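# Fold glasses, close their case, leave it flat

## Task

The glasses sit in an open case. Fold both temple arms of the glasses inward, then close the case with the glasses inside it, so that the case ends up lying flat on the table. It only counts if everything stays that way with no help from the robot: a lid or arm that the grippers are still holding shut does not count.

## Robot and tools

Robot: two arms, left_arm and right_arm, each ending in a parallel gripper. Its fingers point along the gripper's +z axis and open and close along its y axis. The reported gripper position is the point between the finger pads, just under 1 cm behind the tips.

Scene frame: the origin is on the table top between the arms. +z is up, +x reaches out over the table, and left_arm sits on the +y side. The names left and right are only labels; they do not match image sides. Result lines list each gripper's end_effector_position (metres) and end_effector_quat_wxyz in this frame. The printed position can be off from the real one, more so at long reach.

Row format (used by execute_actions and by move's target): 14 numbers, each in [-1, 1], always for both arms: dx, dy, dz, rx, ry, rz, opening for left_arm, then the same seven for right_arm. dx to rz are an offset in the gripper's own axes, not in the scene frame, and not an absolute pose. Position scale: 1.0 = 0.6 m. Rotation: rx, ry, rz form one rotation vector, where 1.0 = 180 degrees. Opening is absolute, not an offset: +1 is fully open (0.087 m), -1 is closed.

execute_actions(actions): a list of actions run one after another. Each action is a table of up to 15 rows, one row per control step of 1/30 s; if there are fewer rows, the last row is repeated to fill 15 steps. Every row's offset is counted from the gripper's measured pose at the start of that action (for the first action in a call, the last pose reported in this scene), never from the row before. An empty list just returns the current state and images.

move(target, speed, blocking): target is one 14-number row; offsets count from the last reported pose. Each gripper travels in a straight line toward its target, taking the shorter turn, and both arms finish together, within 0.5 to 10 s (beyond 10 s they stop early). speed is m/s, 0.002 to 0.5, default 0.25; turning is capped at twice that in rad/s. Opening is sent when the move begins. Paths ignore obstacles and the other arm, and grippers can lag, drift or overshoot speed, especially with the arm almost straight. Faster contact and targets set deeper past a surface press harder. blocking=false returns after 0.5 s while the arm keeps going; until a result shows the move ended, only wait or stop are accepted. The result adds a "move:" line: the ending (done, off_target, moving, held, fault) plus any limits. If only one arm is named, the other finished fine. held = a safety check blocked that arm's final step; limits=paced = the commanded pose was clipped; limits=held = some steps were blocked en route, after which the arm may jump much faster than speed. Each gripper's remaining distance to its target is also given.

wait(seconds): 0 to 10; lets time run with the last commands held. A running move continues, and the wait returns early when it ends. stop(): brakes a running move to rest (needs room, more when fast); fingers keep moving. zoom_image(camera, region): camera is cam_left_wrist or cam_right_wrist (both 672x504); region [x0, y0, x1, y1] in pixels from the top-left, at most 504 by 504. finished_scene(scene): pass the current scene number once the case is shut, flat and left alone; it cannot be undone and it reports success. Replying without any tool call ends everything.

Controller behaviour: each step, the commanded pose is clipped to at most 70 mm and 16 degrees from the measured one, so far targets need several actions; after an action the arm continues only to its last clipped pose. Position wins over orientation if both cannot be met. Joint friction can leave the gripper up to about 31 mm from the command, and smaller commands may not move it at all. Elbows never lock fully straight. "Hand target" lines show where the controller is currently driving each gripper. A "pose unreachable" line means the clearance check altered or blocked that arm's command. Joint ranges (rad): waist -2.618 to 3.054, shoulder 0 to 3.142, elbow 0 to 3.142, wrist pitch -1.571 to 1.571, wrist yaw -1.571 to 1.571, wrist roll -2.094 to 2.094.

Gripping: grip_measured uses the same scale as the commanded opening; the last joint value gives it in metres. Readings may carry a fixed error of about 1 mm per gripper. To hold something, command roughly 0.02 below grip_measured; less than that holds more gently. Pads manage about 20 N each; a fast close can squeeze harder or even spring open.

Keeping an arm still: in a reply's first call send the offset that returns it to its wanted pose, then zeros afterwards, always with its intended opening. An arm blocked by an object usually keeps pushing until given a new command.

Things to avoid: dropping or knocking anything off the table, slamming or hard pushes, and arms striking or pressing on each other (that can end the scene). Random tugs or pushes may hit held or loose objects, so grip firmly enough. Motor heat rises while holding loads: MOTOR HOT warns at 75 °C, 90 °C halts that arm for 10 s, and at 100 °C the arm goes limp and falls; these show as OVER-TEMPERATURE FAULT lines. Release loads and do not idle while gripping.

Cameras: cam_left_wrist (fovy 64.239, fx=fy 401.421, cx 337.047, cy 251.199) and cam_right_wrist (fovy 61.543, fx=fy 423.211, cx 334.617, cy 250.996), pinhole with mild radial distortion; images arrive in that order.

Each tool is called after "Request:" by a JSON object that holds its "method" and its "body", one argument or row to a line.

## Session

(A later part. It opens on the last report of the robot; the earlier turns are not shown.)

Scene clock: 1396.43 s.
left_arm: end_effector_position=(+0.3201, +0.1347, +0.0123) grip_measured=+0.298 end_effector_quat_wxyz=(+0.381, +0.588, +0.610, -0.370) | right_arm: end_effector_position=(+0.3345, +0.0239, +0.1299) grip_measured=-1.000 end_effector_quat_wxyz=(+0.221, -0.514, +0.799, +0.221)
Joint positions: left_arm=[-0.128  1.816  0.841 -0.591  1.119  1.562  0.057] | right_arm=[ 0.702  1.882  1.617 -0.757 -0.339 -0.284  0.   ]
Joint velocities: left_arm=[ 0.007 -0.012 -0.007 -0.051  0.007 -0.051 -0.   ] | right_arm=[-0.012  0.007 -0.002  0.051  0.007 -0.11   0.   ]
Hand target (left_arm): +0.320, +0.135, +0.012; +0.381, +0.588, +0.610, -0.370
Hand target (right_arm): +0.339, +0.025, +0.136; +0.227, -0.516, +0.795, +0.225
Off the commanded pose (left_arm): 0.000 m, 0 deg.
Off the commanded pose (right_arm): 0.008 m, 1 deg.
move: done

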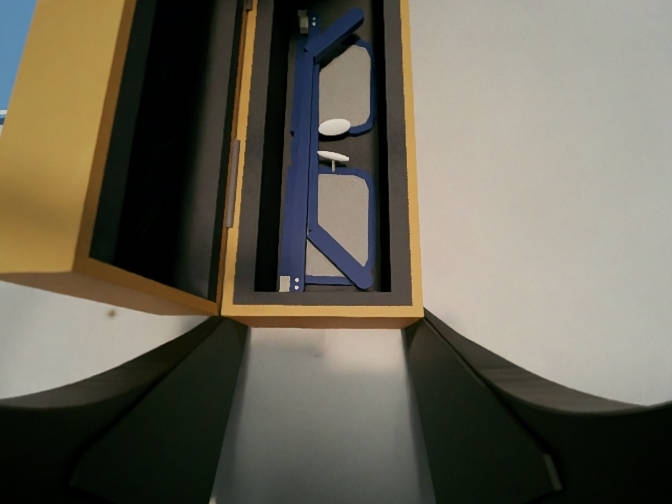

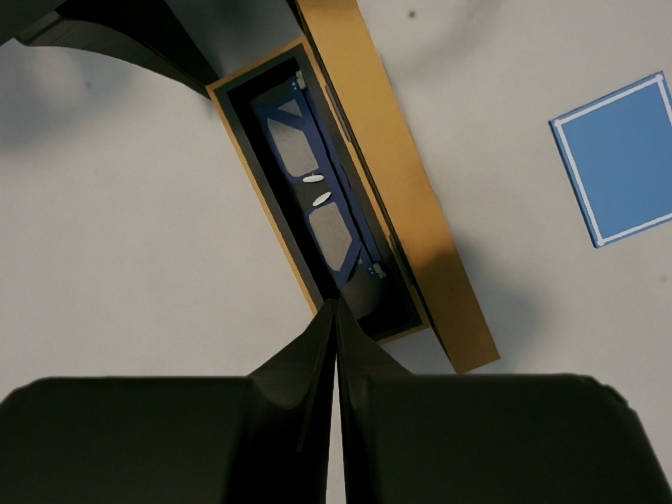

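Request:
{"method": "move", "body": {
  "target": [0,0,0,0,0,0,0.278, -0.0208,-0.0724,0.0325,-0.0843,-0.0054,-0.1016,0.264],
  "speed": 0.22
}}

Scene clock: 1421.97 s.
left_arm: end_effector_position=(+0.3201, +0.1347, +0.0123) grip_measured=+0.298 end_effector_quat_wxyz=(+0.381, +0.588, +0.610, -0.370) | right_arm: end_effector_position=(+0.3787, +0.0275, +0.1177) grip_measured=+0.264 end_effector_quat_wxyz=(+0.190, -0.654, +0.673, +0.288)
Joint positions: left_arm=[-0.128  1.816  0.841 -0.591  1.119  1.562  0.057] | right_arm=[ 0.579  2.169  1.991 -1.037 -0.621 -0.788  0.055]
Joint velocities: left_arm=[-0.017  0.017  0.017 -0.007 -0.066  0.022  0.   ] | right_arm=[-0.012  0.002  0.007  0.037  0.066 -0.095 -0.001]
Hand target (left_arm): +0.320, +0.135, +0.012; +0.381, +0.588, +0.610, -0.370
Hand target (right_arm): +0.382, +0.028, +0.117; -0.190, +0.656, -0.670, -0.292
Off the commanded pose (left_arm): 0.000 m, 0 deg.
Off the commanded pose (right_arm): 0.003 m, 1 deg.
move: done

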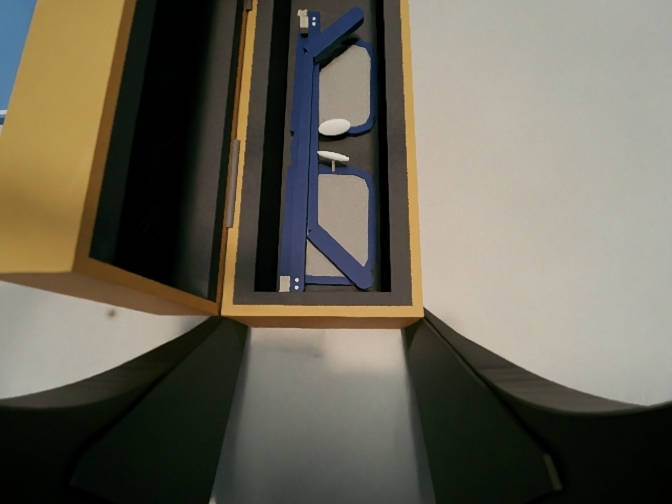

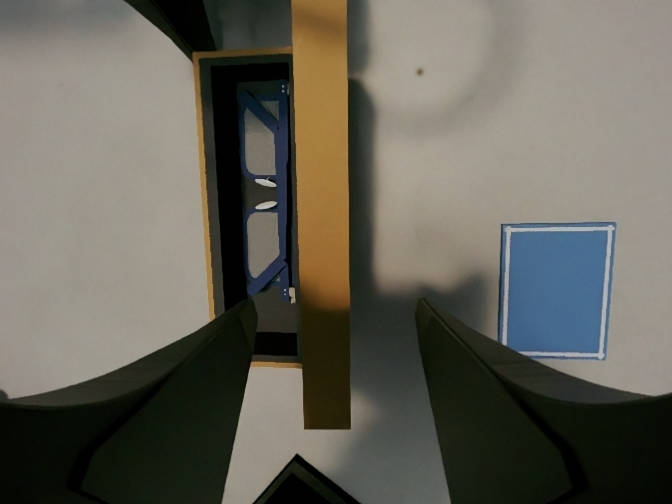

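Request:
{"method": "move", "body": {
  "target": [0,0,0,0,0,0,0.278, 0.0455,0.0117,0.0748,0,0,0,0.034],
  "speed": 0.1
}}

Scene clock: 1437.23 s.
left_arm: end_effector_position=(+0.3201, +0.1347, +0.0123) grip_measured=+0.298 end_effector_quat_wxyz=(+0.381, +0.588, +0.610, -0.370) | right_arm: end_effector_position=(+0.3671, +0.0335, +0.0617) grip_measured=+0.034 end_effector_quat_wxyz=(+0.182, -0.654, +0.674, +0.290)
Joint positions: left_arm=[-0.128  1.816  0.841 -0.591  1.119  1.562  0.057] | right_arm=[ 0.605  2.169  1.769 -0.816 -0.616 -0.761  0.045]
Joint velocities: left_arm=[-0.012 -0.002 -0.002 -0.051 -0.022 -0.022 -0.   ] | right_arm=[-0.027  0.007 -0.002 -0.022 -0.022  0.051  0.   ]
Hand target (left_arm): +0.320, +0.135, +0.012; +0.381, +0.588, +0.610, -0.370
Hand target (right_arm): +0.365, +0.035, +0.067; -0.190, +0.655, -0.673, -0.287
Off the commanded pose (left_arm): 0.000 m, 0 deg.
Off the commanded pose (right_arm): 0.006 m, 1 deg.
move: done

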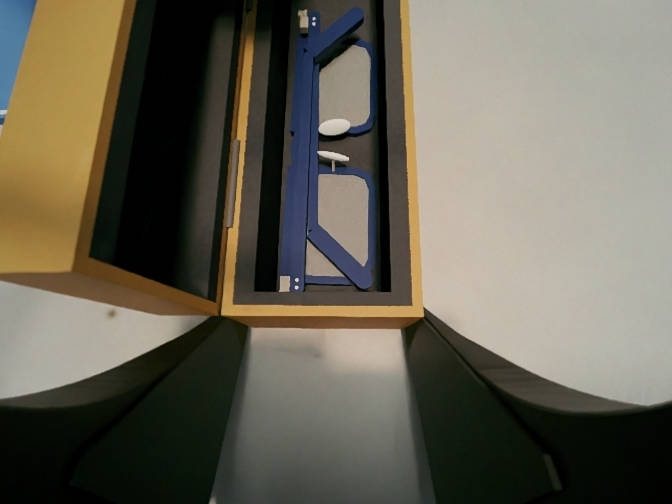

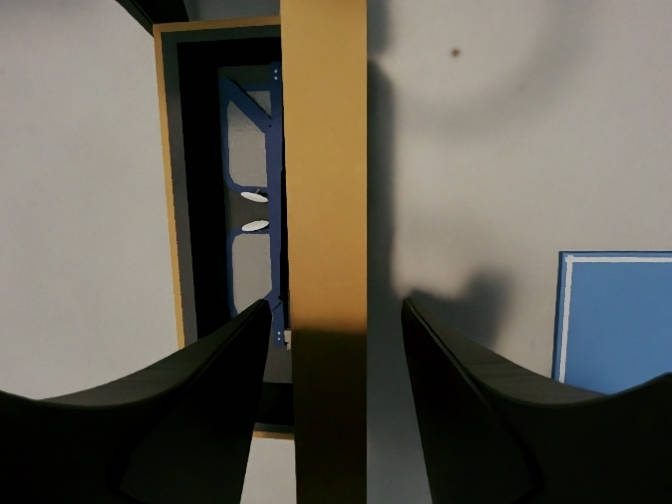

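Request:
{"method": "move", "body": {
  "target": [0,0,0,0,0,0,0.278, -0.0270,0.0708,-0.0335,0.1022,-0.0007,-0.0837,0.15],
  "speed": 0.16
}}

Scene clock: 1502.77 s.
left_arm: end_effector_position=(+0.3189, +0.1348, +0.0122) grip_measured=+0.296 end_effector_quat_wxyz=(+0.380, +0.590, +0.609, -0.371) | right_arm: end_effector_position=(+0.3421, +0.0306, +0.0925) grip_measured=+0.150 end_effector_quat_wxyz=(-0.328, +0.696, -0.624, -0.140)
Joint positions: left_arm=[-0.128  1.816  0.841 -0.6    1.118  1.572  0.057] | right_arm=[ 0.761  1.797  1.296 -0.386 -0.276 -0.76   0.05 ]
Joint velocities: left_arm=[ 0.002  0.007 -0.012 -0.022  0.007  0.022  0.001] | right_arm=[-0.007 -0.007 -0.007  0.022 -0.066 -0.007  0.   ]
Hand target (left_arm): +0.320, +0.135, +0.012; +0.381, +0.588, +0.610, -0.370
Hand target (right_arm): +0.329, +0.031, +0.092; -0.322, +0.699, -0.620, -0.152
Off the commanded pose (left_arm): 0.001 m, 0 deg.
Off the commanded pose (right_arm): 0.013 m, 2 deg.
move: off_target (right_arm)

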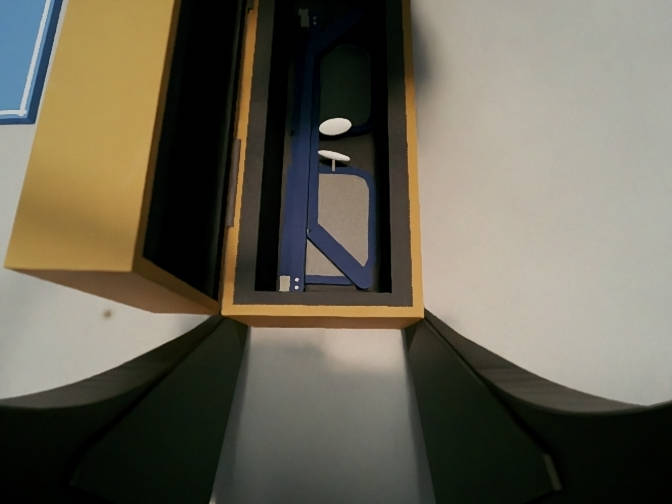

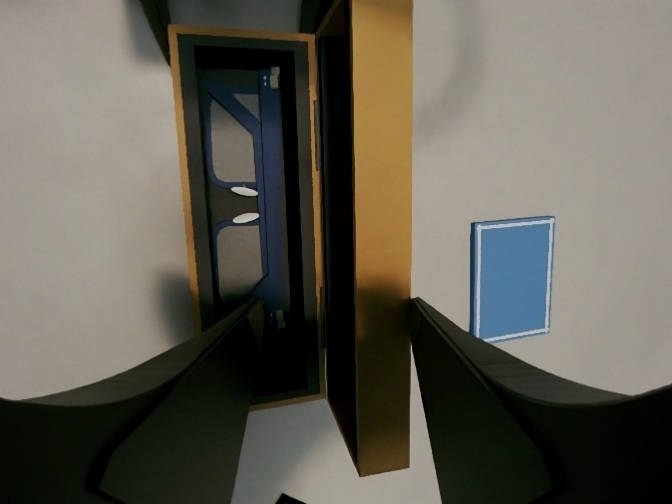

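Request:
{"method": "move", "body": {
  "target": [0,0,0,0,0,0,0.276, 0.0236,0.1256,0.0251,0,0,0,0.15],
  "speed": 0.05
}}

Scene clock: 1542.17 s.
left_arm: end_effector_position=(+0.3182, +0.1351, +0.0119) grip_measured=+0.295 end_effector_quat_wxyz=(+0.378, +0.590, +0.609, -0.370) | right_arm: end_effector_position=(+0.2790, +0.0281, +0.0479) grip_measured=+0.150 end_effector_quat_wxyz=(-0.321, +0.699, -0.624, -0.138)
Joint positions: left_arm=[-0.128  1.816  0.841 -0.604  1.116  1.575  0.057] | right_arm=[ 0.897  1.713  1.01  -0.176 -0.189 -0.66   0.05 ]
Joint velocities: left_arm=[-0.007 -0.027  0.017 -0.066 -0.051  0.037  0.   ] | right_arm=[-0.017  0.012 -0.022  0.066 -0.007 -0.007 -0.   ]
Hand target (left_arm): +0.319, +0.135, +0.012; +0.379, +0.590, +0.609, -0.371
Hand target (right_arm): +0.276, +0.028, +0.051; -0.328, +0.696, -0.623, -0.138
Off the commanded pose (left_arm): 0.001 m, 0 deg.
Off the commanded pose (right_arm): 0.005 m, 1 deg.
move: done

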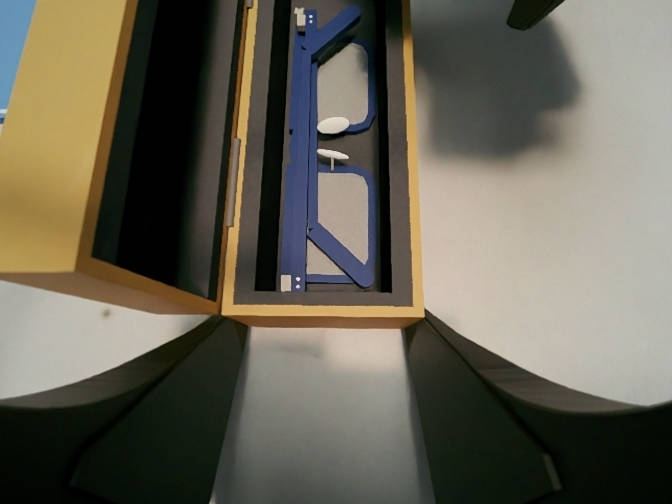

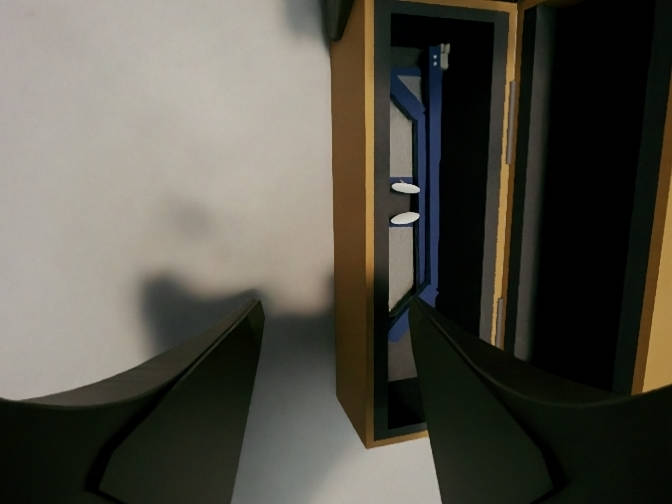

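Request:
{"method": "move", "body": {
  "target": [0,0,0,0,0,0,0.276, -0.0806,-0.1560,-0.1002,0.0352,-0.0006,-0.0274,0.241],
  "speed": 0.18
}}

Scene clock: 1603.27 s.
left_arm: end_effector_position=(+0.3182, +0.1351, +0.0119) grip_measured=+0.295 end_effector_quat_wxyz=(+0.378, +0.590, +0.609, -0.370) | right_arm: end_effector_position=(+0.3414, +0.0310, +0.1428) grip_measured=+0.241 end_effector_quat_wxyz=(-0.361, +0.707, -0.601, -0.097)
Joint positions: left_arm=[-0.128  1.816  0.841 -0.604  1.116  1.575  0.057] | right_arm=[ 0.8    1.713  1.363 -0.473 -0.185 -0.8    0.054]
Joint velocities: left_arm=[-0.007 -0.007 -0.007  0.022 -0.007  0.066 -0.   ] | right_arm=[-0.012  0.012 -0.012 -0.007 -0.051  0.037  0.001]
Hand target (left_arm): +0.318, +0.135, +0.012; +0.378, +0.590, +0.609, -0.370
Hand target (right_arm): +0.347, +0.031, +0.148; -0.366, +0.706, -0.600, -0.091
Off the commanded pose (left_arm): 0.000 m, 0 deg.
Off the commanded pose (right_arm): 0.008 m, 1 deg.
move: done

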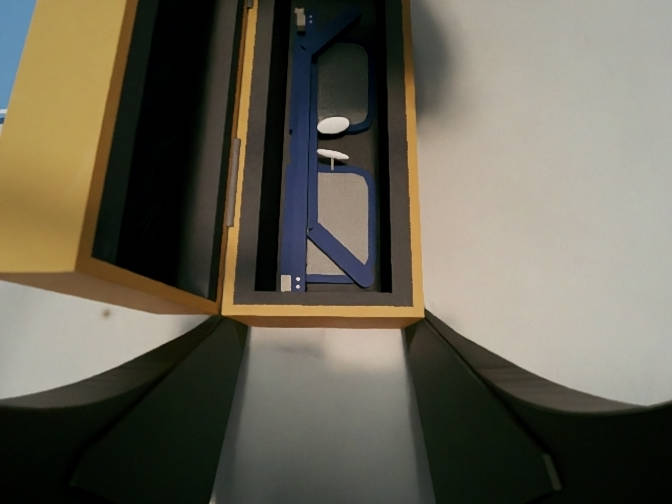

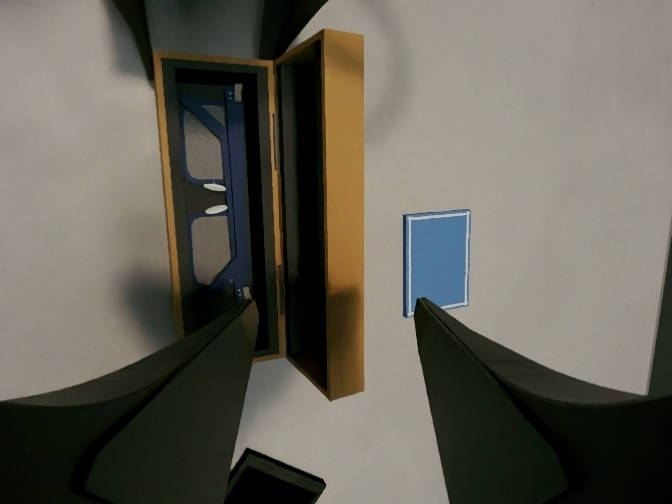

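Request:
{"method": "execute_actions", "body": {
  "actions": []
}}

Scene clock: 1618.10 s.
left_arm: end_effector_position=(+0.3182, +0.1351, +0.0119) grip_measured=+0.295 end_effector_quat_wxyz=(+0.378, +0.590, +0.609, -0.370) | right_arm: end_effector_position=(+0.3412, +0.0307, +0.1425) grip_measured=+0.241 end_effector_quat_wxyz=(-0.360, +0.707, -0.601, -0.097)
Joint positions: left_arm=[-0.128  1.816  0.841 -0.604  1.116  1.575  0.057] | right_arm=[ 0.8    1.713  1.363 -0.475 -0.185 -0.8    0.054]
Joint velocities: left_arm=[-0.002 -0.017 -0.007 -0.037  0.037 -0.022  0.001] | right_arm=[ 0.017 -0.012 -0.012 -0.007  0.022  0.022  0.   ]
Hand target (left_arm): +0.318, +0.135, +0.012; +0.378, +0.590, +0.609, -0.370
Hand target (right_arm): +0.347, +0.031, +0.148; -0.366, +0.706, -0.599, -0.091
Off the commanded pose (left_arm): 0.000 m, 0 deg.
Off the commanded pose (right_arm): 0.008 m, 1 deg.

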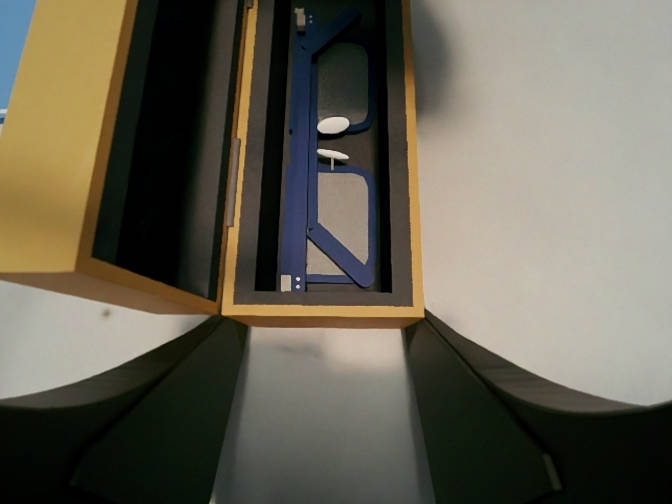

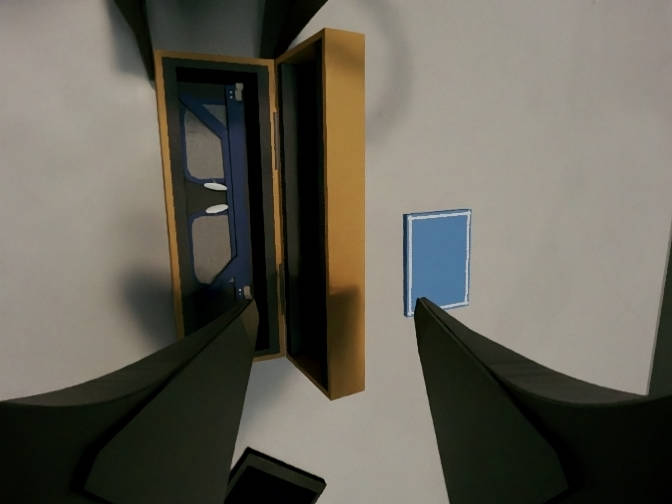

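Request:
{"method": "move", "body": {
  "target": [0,0,0,0,0,0,0.276, 0.0726,0.0067,0.0926,0,0,0,0.241],
  "speed": 0.1
}}

Scene clock: 1651.60 s.
left_arm: end_effector_position=(+0.3182, +0.1351, +0.0119) grip_measured=+0.295 end_effector_quat_wxyz=(+0.378, +0.590, +0.609, -0.370) | right_arm: end_effector_position=(+0.3650, +0.0341, +0.0860) grip_measured=+0.241 end_effector_quat_wxyz=(-0.365, +0.705, -0.601, -0.095)
Joint positions: left_arm=[-0.128  1.816  0.841 -0.604  1.116  1.575  0.057] | right_arm=[ 0.76   1.822  1.26  -0.259 -0.208 -0.827  0.054]
Joint velocities: left_arm=[ 0.007 -0.002 -0.002  0.037  0.007 -0.022 -0.001] | right_arm=[ 0.017  0.002  0.012 -0.037 -0.081 -0.022 -0.001]
Hand target (left_arm): +0.318, +0.135, +0.012; +0.378, +0.590, +0.609, -0.370
Hand target (right_arm): +0.365, +0.032, +0.077; -0.360, +0.707, -0.601, -0.097
Off the commanded pose (left_arm): 0.000 m, 0 deg.
Off the commanded pose (right_arm): 0.010 m, 1 deg.
move: done

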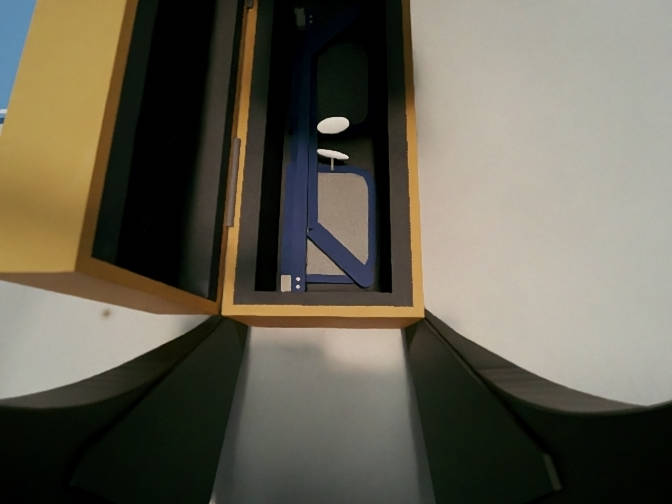

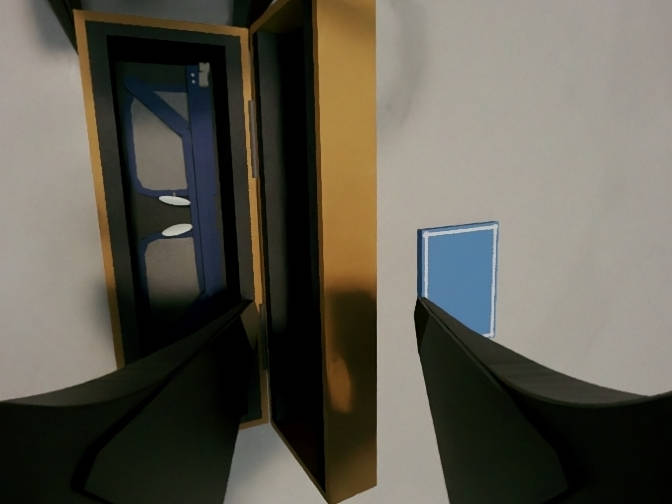

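Request:
{"method": "zoom_image", "body": {
  "camera": "cam_right_wrist",
  "region": [230, 260, 450, 504]
}}

Region (230, 260, 450, 504) of cam_right_wrist's 672x504 image, scaled by 2.066, with more detail than that image has; it fills the left 454 columns of this view, and the rest is white.

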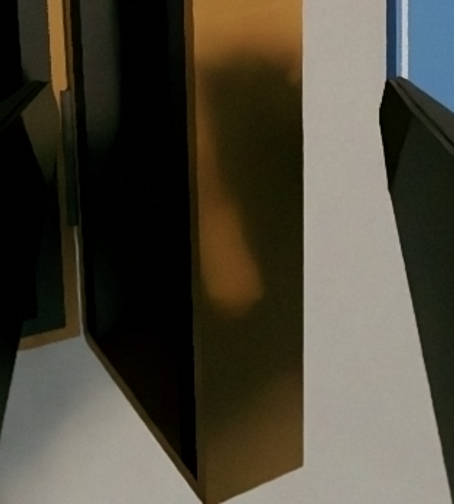

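Request:
{"method": "execute_actions", "body": {
  "actions": [
    [[0,0,0,0,0,0,0.276,0.0119,0.0067,0.0094,0,0,0,0.241],[0,0,0,0,0,0,0.276,0.0125,0.0074,0.0100,0,0,0,0.241],[0,0,0,0,0,0,0.276,0.0133,0.0086,0.0109,0,0,0,0.241],[0,0,0,0,0,0,0.276,0.0144,0.0100,0.0120,0,0,0,0.241],[0,0,0,0,0,0,0.276,0.0156,0.0116,0.0132,0,0,0,0.241],[0,0,0,0,0,0,0.276,0.0169,0.0133,0.0146,0,0,0,0.241],[0,0,0,0,0,0,0.276,0.0182,0.0150,0.0159,0,0,0,0.241],[0,0,0,0,0,0,0.276,0.0195,0.0166,0.0171,0,0,0,0.241],[0,0,0,0,0,0,0.276,0.0206,0.0180,0.0182,0,0,0,0.241],[0,0,0,0,0,0,0.276,0.0214,0.0192,0.0191,0,0,0,0.241],[0,0,0,0,0,0,0.276,0.0220,0.0199,0.0197,0,0,0,0.241],[0,0,0,0,0,0,0.276,0.0222,0.0202,0.0199,0,0,0,0.241]]
  ]
}}

Request:
{"method": "execute_actions", "body": {
  "actions": []
}}

Scene clock: 1688.73 s.
left_arm: end_effector_position=(+0.3182, +0.1351, +0.0119) grip_measured=+0.295 end_effector_quat_wxyz=(+0.378, +0.590, +0.609, -0.370) | right_arm: end_effector_position=(+0.3619, +0.0309, +0.0731) grip_measured=+0.241 end_effector_quat_wxyz=(-0.366, +0.705, -0.601, -0.096)
Joint positions: left_arm=[-0.128  1.816  0.841 -0.604  1.116  1.575  0.057] | right_arm=[ 0.76   1.822  1.205 -0.202 -0.209 -0.827  0.054]
Joint velocities: left_arm=[-0.032 -0.022 -0.002 -0.037 -0.007 -0.066  0.001] | right_arm=[ 0.007 -0.007  0.012  0.095  0.051  0.081  0.   ]
Hand target (left_arm): +0.318, +0.135, +0.012; +0.378, +0.590, +0.609, -0.370
Hand target (right_arm): +0.361, +0.031, +0.065; -0.364, +0.705, -0.601, -0.095
Off the commanded pose (left_arm): 0.000 m, 0 deg.
Off the commanded pose (right_arm): 0.008 m, 0 deg.

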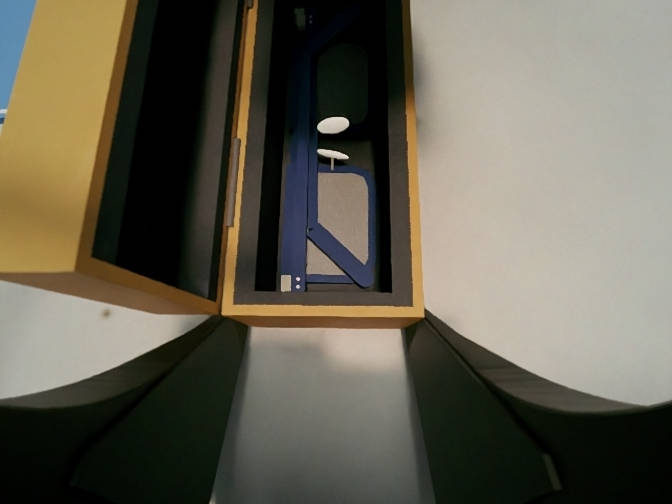

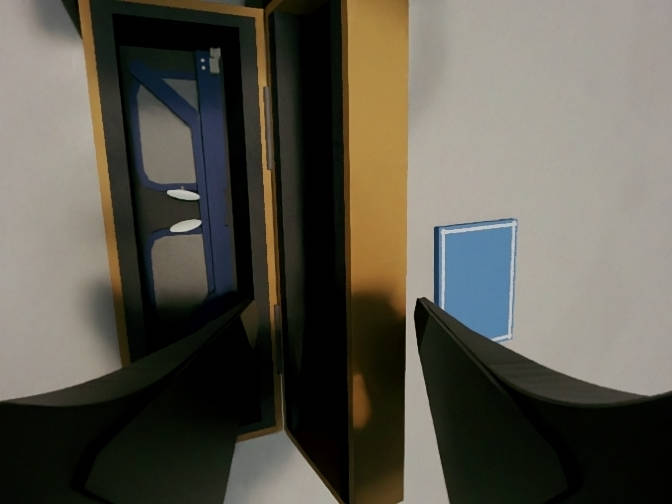

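Scene clock: 1688.73 s.
left_arm: end_effector_position=(+0.3182, +0.1351, +0.0119) grip_measured=+0.295 end_effector_quat_wxyz=(+0.378, +0.590, +0.609, -0.370) | right_arm: end_effector_position=(+0.3619, +0.0309, +0.0731) grip_measured=+0.241 end_effector_quat_wxyz=(-0.366, +0.705, -0.601, -0.096)
Joint positions: left_arm=[-0.128  1.816  0.841 -0.604  1.116  1.575  0.057] | right_arm=[ 0.76   1.822  1.205 -0.202 -0.209 -0.827  0.054]
Joint velocities: left_arm=[-0.032 -0.022 -0.002 -0.037 -0.007 -0.066  0.001] | right_arm=[ 0.007 -0.007  0.012  0.095  0.051  0.081  0.   ]
Hand target (left_arm): +0.318, +0.135, +0.012; +0.378, +0.590, +0.609, -0.370
Hand target (right_arm): +0.361, +0.031, +0.065; -0.364, +0.705, -0.601, -0.095
Off the commanded pose (left_arm): 0.000 m, 0 deg.
Off the commanded pose (right_arm): 0.008 m, 0 deg.

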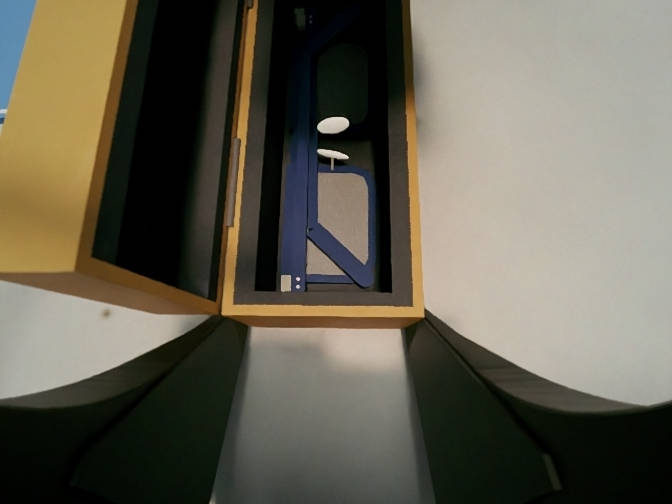

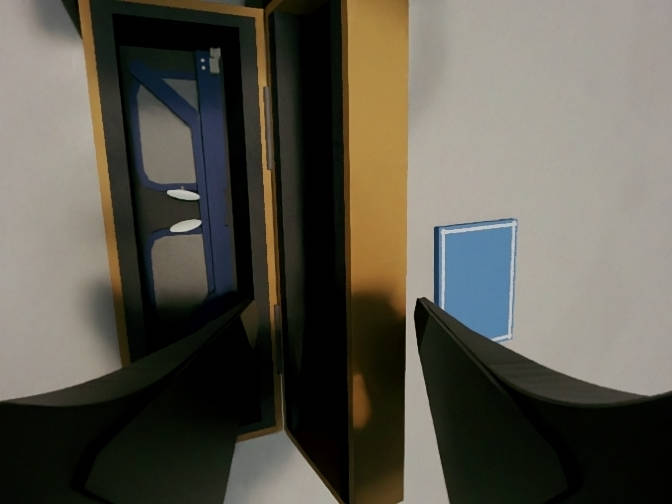

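Request:
{"method": "move", "body": {
  "target": [0,0,0,0,0,0,0.276, -0.0293,0.1042,-0.0395,0,0,0,0.241],
  "speed": 0.06
}}

Scene clock: 1718.13 s.
left_arm: end_effector_position=(+0.3168, +0.1351, +0.0118) grip_measured=+0.294 end_effector_quat_wxyz=(+0.377, +0.592, +0.608, -0.371) | right_arm: end_effector_position=(+0.3032, +0.0315, +0.0775) grip_measured=+0.241 end_effector_quat_wxyz=(-0.373, +0.704, -0.597, -0.087)
Joint positions: left_arm=[-0.128  1.816  0.841 -0.614  1.115  1.585  0.057] | right_arm=[ 0.9    1.674  1.033 -0.148 -0.096 -0.735  0.054]
Joint velocities: left_arm=[ 0.002 -0.002  0.012 -0.051 -0.037  0.007  0.   ] | right_arm=[-0.022  0.002  0.012  0.022  0.007 -0.007 -0.   ]
Hand target (left_arm): +0.318, +0.135, +0.012; +0.378, +0.591, +0.609, -0.370
Hand target (right_arm): +0.294, +0.028, +0.074; -0.365, +0.705, -0.600, -0.094
Off the commanded pose (left_arm): 0.001 m, 0 deg.
Off the commanded pose (right_arm): 0.011 m, 1 deg.
move: off_target (right_arm)

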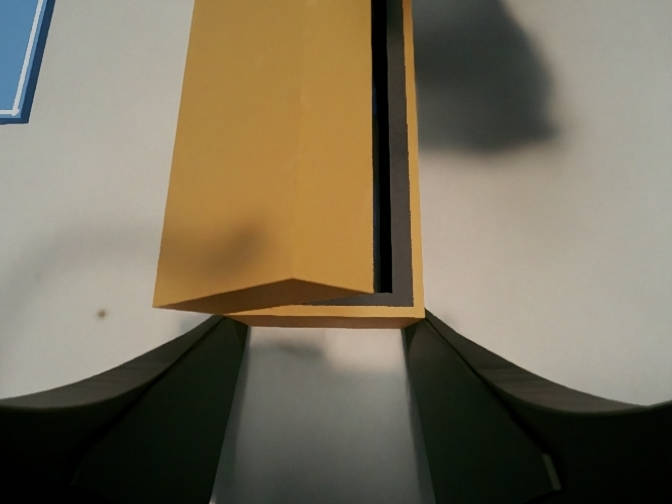

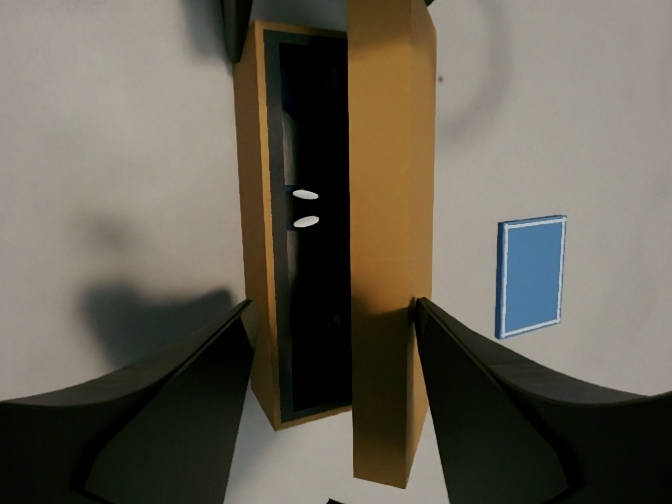

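Request:
{"method": "zoom_image", "body": {
  "camera": "cam_right_wrist",
  "region": [330, 240, 480, 500]
}}

Region (330, 240, 480, 500) of cam_right_wrist's 672x504 image, scaled by 1.938, with more detail than that image has; it fills the left 291 columns of this view, and the rest is white.

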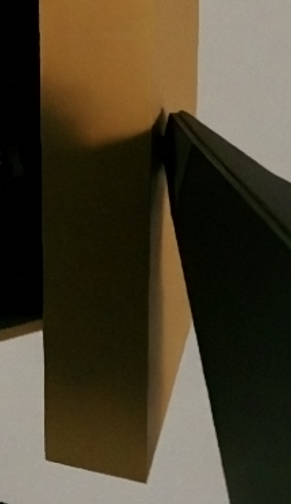

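Request:
{"method": "move", "body": {
  "target": [0,0.0023,0,0,0,0,0.276, 0.0328,0.0740,0.0307,-0.0131,0.0003,0.0103,0.241],
  "speed": 0.045
}}

Scene clock: 1756.90 s.
left_arm: end_effector_position=(+0.3166, +0.1351, +0.0118) grip_measured=+0.293 end_effector_quat_wxyz=(+0.377, +0.591, +0.609, -0.372) | right_arm: end_effector_position=(+0.2849, +0.0310, +0.0525) grip_measured=+0.241 end_effector_quat_wxyz=(-0.378, +0.698, -0.600, -0.099)
Joint positions: left_arm=[-0.128  1.816  0.841 -0.615  1.115  1.584  0.057] | right_arm=[ 0.935  1.674  0.914 -0.011 -0.088 -0.69   0.054]
Joint velocities: left_arm=[-0.007  0.002  0.007 -0.022  0.007  0.022 -0.   ] | right_arm=[ 0.002 -0.002  0.012 -0.022 -0.037  0.081  0.   ]
Hand target (left_arm): +0.318, +0.135, +0.012; +0.377, +0.592, +0.608, -0.371
Hand target (right_arm): +0.275, +0.027, +0.035; -0.357, +0.703, -0.607, -0.104
Off the commanded pose (left_arm): 0.002 m, 0 deg.
Off the commanded pose (right_arm): 0.021 m, 3 deg.
move: off_target (right_arm)

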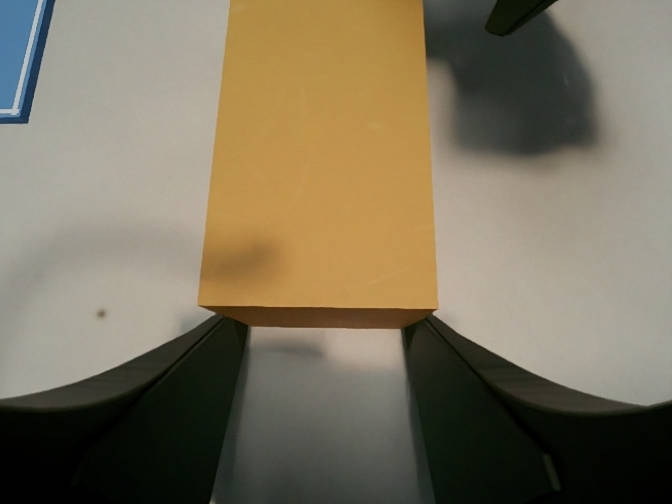

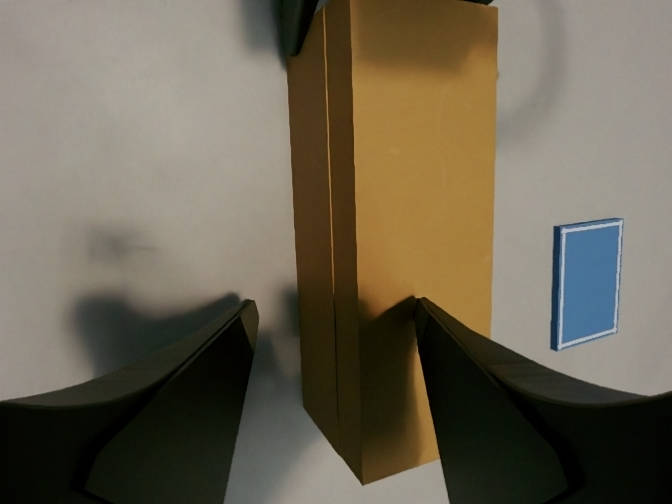

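Request:
{"method": "zoom_image", "body": {
  "camera": "cam_right_wrist",
  "region": [270, 0, 420, 250]
}}

Request:
{"method": "zoom_image", "body": {
  "camera": "cam_right_wrist",
  "region": [280, 280, 440, 504]
}}

Request:
{"method": "zoom_image", "body": {
  "camera": "cam_left_wrist",
  "region": [180, 270, 460, 350]
}}

Region (270, 0, 420, 250) of cam_right_wrist's 672x504 image, scaled by 2.016, with more detail than that image has; it fills the left 302 columns of this view, and the rest is white.

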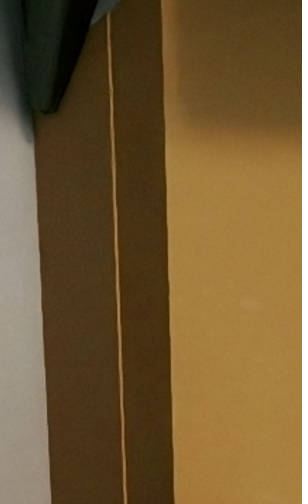

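Region (280, 280, 440, 504) of cam_right_wrist's 672x504 image, scaled by 2.250, with more detail than that image has; it fills the left 360 columns of this view, and the rest is white.

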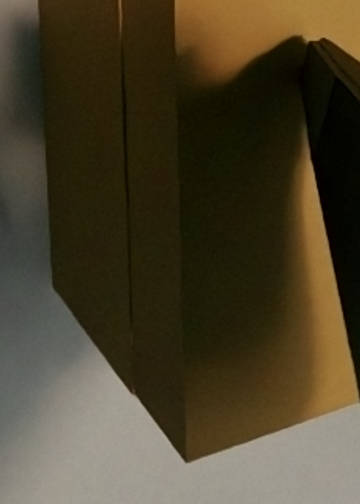

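Region (180, 270, 460, 350) of cam_left_wrist's 672x504 image, scaled by 1.800, with more detail than that image has; it fills the top 144 rows of this view, and the rest is white.

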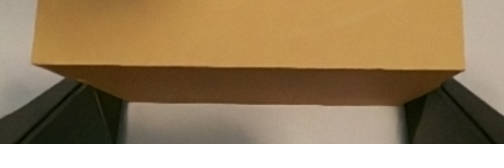

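Request:
{"method": "zoom_image", "body": {
  "camera": "cam_left_wrist",
  "region": [340, 295, 445, 335]
}}

Request:
{"method": "zoom_image", "body": {
  "camera": "cam_left_wrist",
  "region": [195, 295, 300, 335]
}}

Request:
{"method": "zoom_image", "body": {
  "camera": "cam_right_wrist",
  "region": [300, 150, 360, 200]
}}

Region (340, 295, 445, 335) of cam_left_wrist's 672x504 image, scaled by 4.800, with more detail than that image has; it fills the top 192 rows of this view, and the rest is white.

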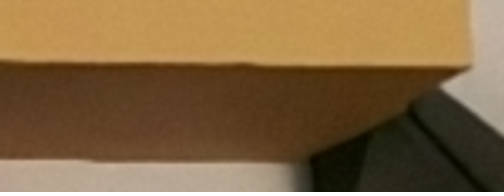

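Region (195, 295, 300, 335) of cam_left_wrist's 672x504 image, scaled by 4.800, with more detail than that image has; it fills the top 192 rows of this view, and the rest is white.

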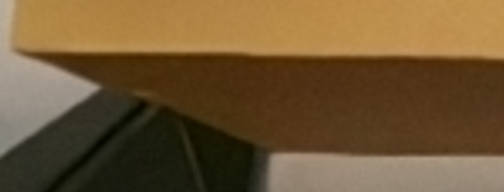

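Region (300, 150, 360, 200) of cam_right_wrist's 672x504 image, scaled by 8.400, with more detail than that image has.

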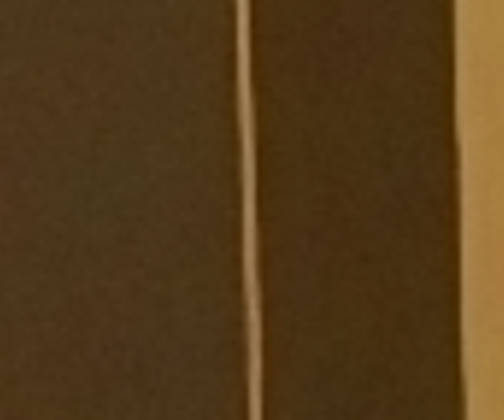

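Request:
{"method": "execute_actions", "body": {
  "actions": [
    [[0,0,0,0,0,0,0.276,0.0169,0.0279,0.0107,-0.0118,0.0077,0.0036,0.241],[0,0,0,0,0,0,0.276,0.0152,0.0262,0.0087,-0.0113,0.0074,0.0035,0.241],[0,0,0,0,0,0,0.276,0.0126,0.0236,0.0055,-0.0106,0.0069,0.0033,0.241],[0,0,0,0,0,0,0.276,0.0093,0.0203,0.0015,-0.0096,0.0063,0.0030,0.241],[0,0,0,0,0,0,0.276,0.0054,0.0164,-0.0032,-0.0085,0.0055,0.0026,0.241],[0,0,0,0,0,0,0.276,0.0011,0.0122,-0.0083,-0.0073,0.0047,0.0022,0.241],[0,0,0,0,0,0,0.276,-0.0034,0.0077,-0.0137,-0.0060,0.0039,0.0019,0.241],[0,0,0,0,0,0,0.276,-0.0078,0.0033,-0.0190,-0.0047,0.0031,0.0015,0.241],[0,0,0,0,0,0,0.276,-0.0121,-0.0009,-0.0242,-0.0035,0.0023,0.0011,0.241],[0,0,0,0,0,0,0.276,-0.0160,-0.0048,-0.0289,-0.0024,0.0015,0.0007,0.241],[0,0,0,0,0,0,0.276,-0.0193,-0.0081,-0.0329,-0.0014,0.0009,0.0004,0.241],[0,0,0,0,0,0,0.276,-0.0220,-0.0107,-0.0360,-0.0007,0.0004,0.0002,0.241],[0,0,0,0,0,0,0.276,-0.0237,-0.0124,-0.0381,-0.0002,0.0001,0.0001,0.241],[0,0,0,0,0,0,0.276,-0.0243,-0.0130,-0.0388,0,0,0,0.241]]
  ]
}}

Scene clock: 1804.33 s.
left_arm: end_effector_position=(+0.3166, +0.1351, +0.0118) grip_measured=+0.293 end_effector_quat_wxyz=(+0.377, +0.591, +0.609, -0.372) | right_arm: end_effector_position=(+0.2800, +0.0236, +0.0650) grip_measured=+0.241 end_effector_quat_wxyz=(-0.370, +0.700, -0.603, -0.098)
Joint positions: left_arm=[-0.128  1.816  0.841 -0.615  1.115  1.584  0.057] | right_arm=[ 0.935  1.626  0.929 -0.094 -0.087 -0.688  0.054]
Joint velocities: left_arm=[-0.012 -0.012 -0.022  0.007  0.066  0.037  0.   ] | right_arm=[-0.002 -0.105  0.139 -0.125 -0.007  0.007 -0.   ]
Hand target (left_arm): +0.317, +0.135, +0.012; +0.377, +0.591, +0.609, -0.372
Hand target (right_arm): +0.281, +0.027, +0.080; -0.378, +0.698, -0.600, -0.099
Off the commanded pose (left_arm): 0.000 m, 0 deg.
Off the commanded pose (right_arm): 0.016 m, 1 deg.

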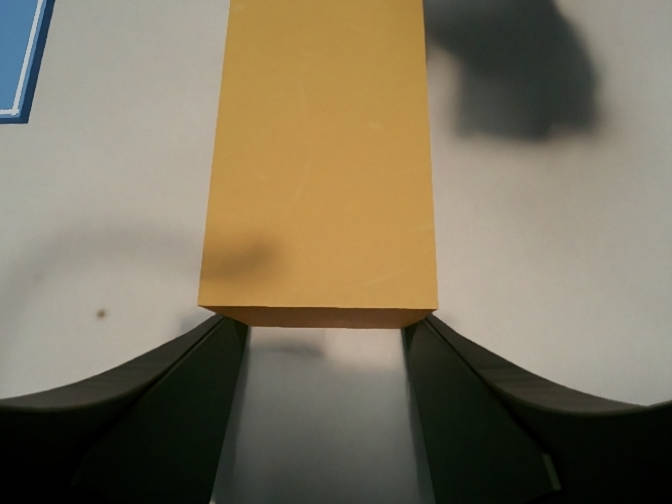

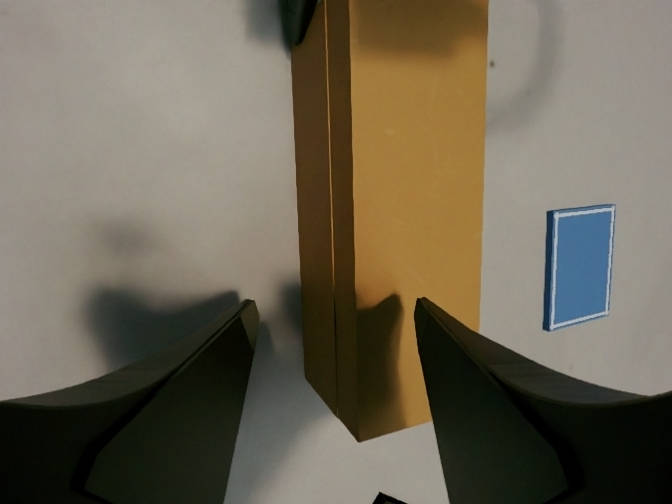

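Request:
{"method": "execute_actions", "body": {
  "actions": []
}}

Request:
{"method": "zoom_image", "body": {
  "camera": "cam_right_wrist",
  "region": [270, 0, 500, 460]
}}

Scene clock: 1807.13 s.
left_arm: end_effector_position=(+0.3166, +0.1351, +0.0118) grip_measured=+0.293 end_effector_quat_wxyz=(+0.377, +0.591, +0.609, -0.372) | right_arm: end_effector_position=(+0.2788, +0.0216, +0.0667) grip_measured=+0.241 end_effector_quat_wxyz=(-0.365, +0.701, -0.605, -0.097)
Joint positions: left_arm=[-0.128  1.816  0.841 -0.615  1.115  1.584  0.057] | right_arm=[ 0.935  1.619  0.937 -0.119 -0.087 -0.688  0.054]
Joint velocities: left_arm=[-0.007  0.002  0.002 -0.051 -0.022 -0.007 -0.001] | right_arm=[ 0.017 -0.002 -0.007 -0.007  0.007 -0.007  0.   ]
Hand target (left_arm): +0.317, +0.135, +0.012; +0.377, +0.591, +0.609, -0.372
Hand target (right_arm): +0.281, +0.027, +0.080; -0.378, +0.698, -0.600, -0.099
Off the commanded pose (left_arm): 0.000 m, 0 deg.
Off the commanded pose (right_arm): 0.015 m, 2 deg.

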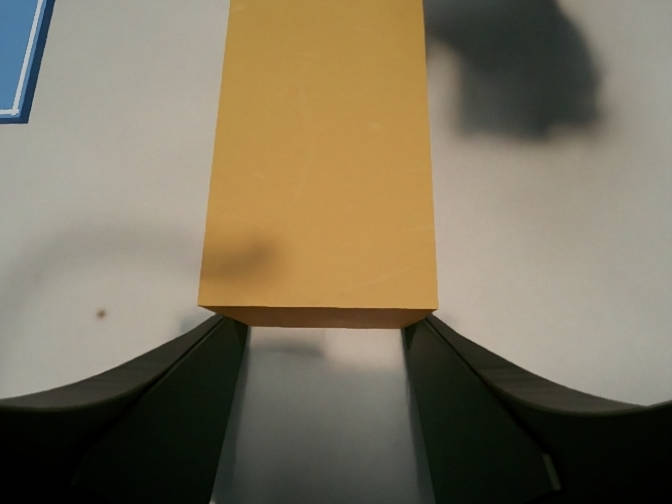

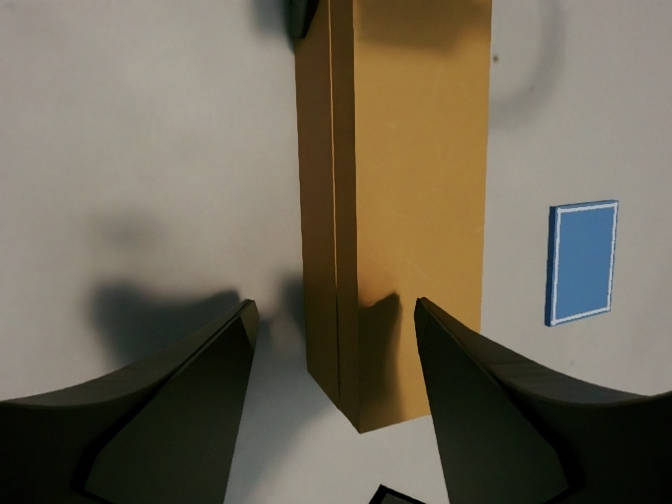

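Region (270, 0, 500, 460) of cam_right_wrist's 672x504 image, scaled by 1.096, with more detail than that image has.

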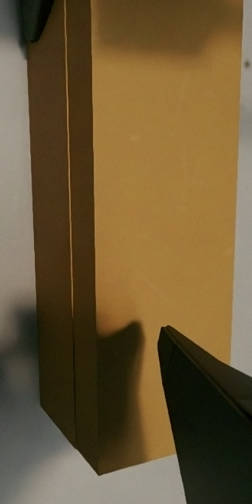

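Request:
{"method": "execute_actions", "body": {
  "actions": [
    [[0,0,0,0,0,0,0.33,-0.0189,-0.0120,-0.0103,0,0,0,0.241],[0,0,0,0,0,0,0.40,-0.0196,-0.0123,-0.0117,0,0,0,0.241],[0,0,0,0,0,0,0.48,-0.0207,-0.0126,-0.0139,0,0,0,0.241],[0,0,-0.001,0,0,0,0.56,-0.0221,-0.0131,-0.0168,0,0,0,0.241],[0,0,-0.004,0,0,0,0.64,-0.0238,-0.0136,-0.0200,0,0,0,0.241],[0,0,-0.009,0,0,0,0.72,-0.0256,-0.0141,-0.0236,0,0,0,0.241],[0,0,-0.015,0,0,0,0.78,-0.0275,-0.0147,-0.0274,0,0,0,0.241],[0,0,-0.022,0,0,0,0.80,-0.0294,-0.0153,-0.0311,0,0,0,0.241],[0,0,-0.029,0,0,0,0.80,-0.0312,-0.0159,-0.0347,0,0,0,0.241],[0,0,-0.035,0,0,0,0.80,-0.0328,-0.0164,-0.0379,0,0,0,0.241],[0,0,-0.041,0,0,0,0.80,-0.0342,-0.0168,-0.0408,0,0,0,0.241],[0,0,-0.045,0,0,0,0.80,-0.0353,-0.0172,-0.0430,0,0,0,0.241],[0,0,-0.048,0,0,0,0.80,-0.0360,-0.0174,-0.0444,0,0,0,0.241],[0,0,-0.05,0,0,0,0.80,-0.0363,-0.0175,-0.0449,0,0,0,0.241]]
  ]
}}

Scene clock: 1825.17 s.
left_arm: end_effector_position=(+0.3206, +0.1584, +0.0230) grip_measured=+0.800 end_effector_quat_wxyz=(+0.386, +0.584, +0.614, -0.364) | right_arm: end_effector_position=(+0.2769, +0.0188, +0.0897) grip_measured=+0.241 end_effector_quat_wxyz=(-0.359, +0.703, -0.607, -0.096)
Joint positions: left_arm=[-0.041  1.816  0.894 -0.778  1.115  1.72   0.079] | right_arm=[ 0.935  1.578  1.002 -0.237 -0.087 -0.688  0.054]
Joint velocities: left_arm=[ 0.159  0.002  0.178 -0.505 -0.081  0.403 -0.   ] | right_arm=[-0.007 -0.051  0.066 -0.066 -0.022  0.007  0.   ]
Hand target (left_arm): +0.315, +0.161, +0.025; +0.378, +0.589, +0.610, -0.370
Hand target (right_arm): +0.275, +0.022, +0.102; -0.365, +0.701, -0.605, -0.097
Off the commanded pose (left_arm): 0.006 m, 2 deg.
Off the commanded pose (right_arm): 0.013 m, 1 deg.

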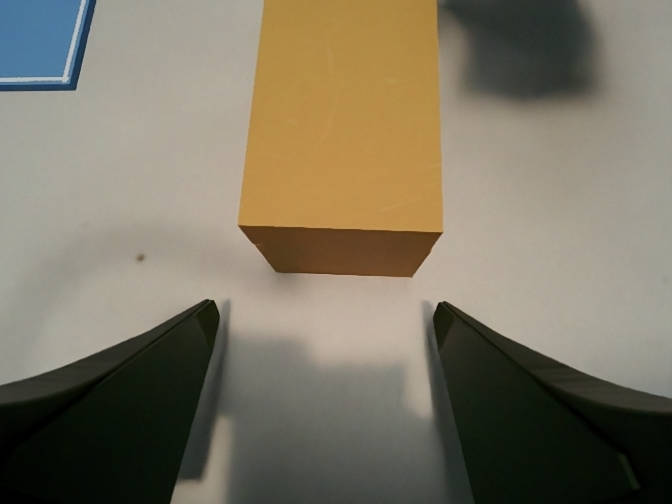

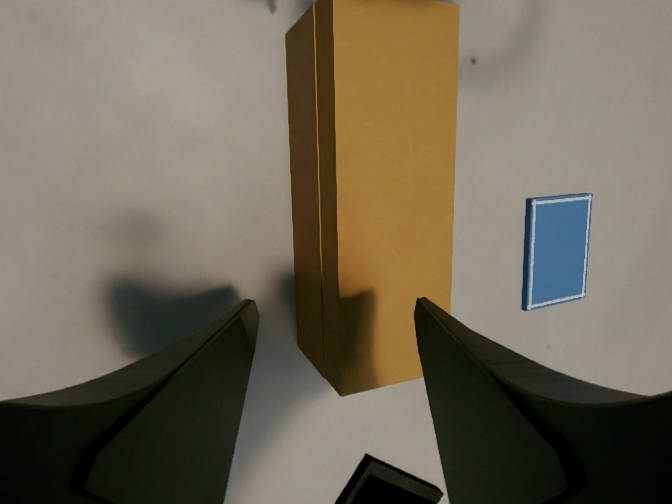

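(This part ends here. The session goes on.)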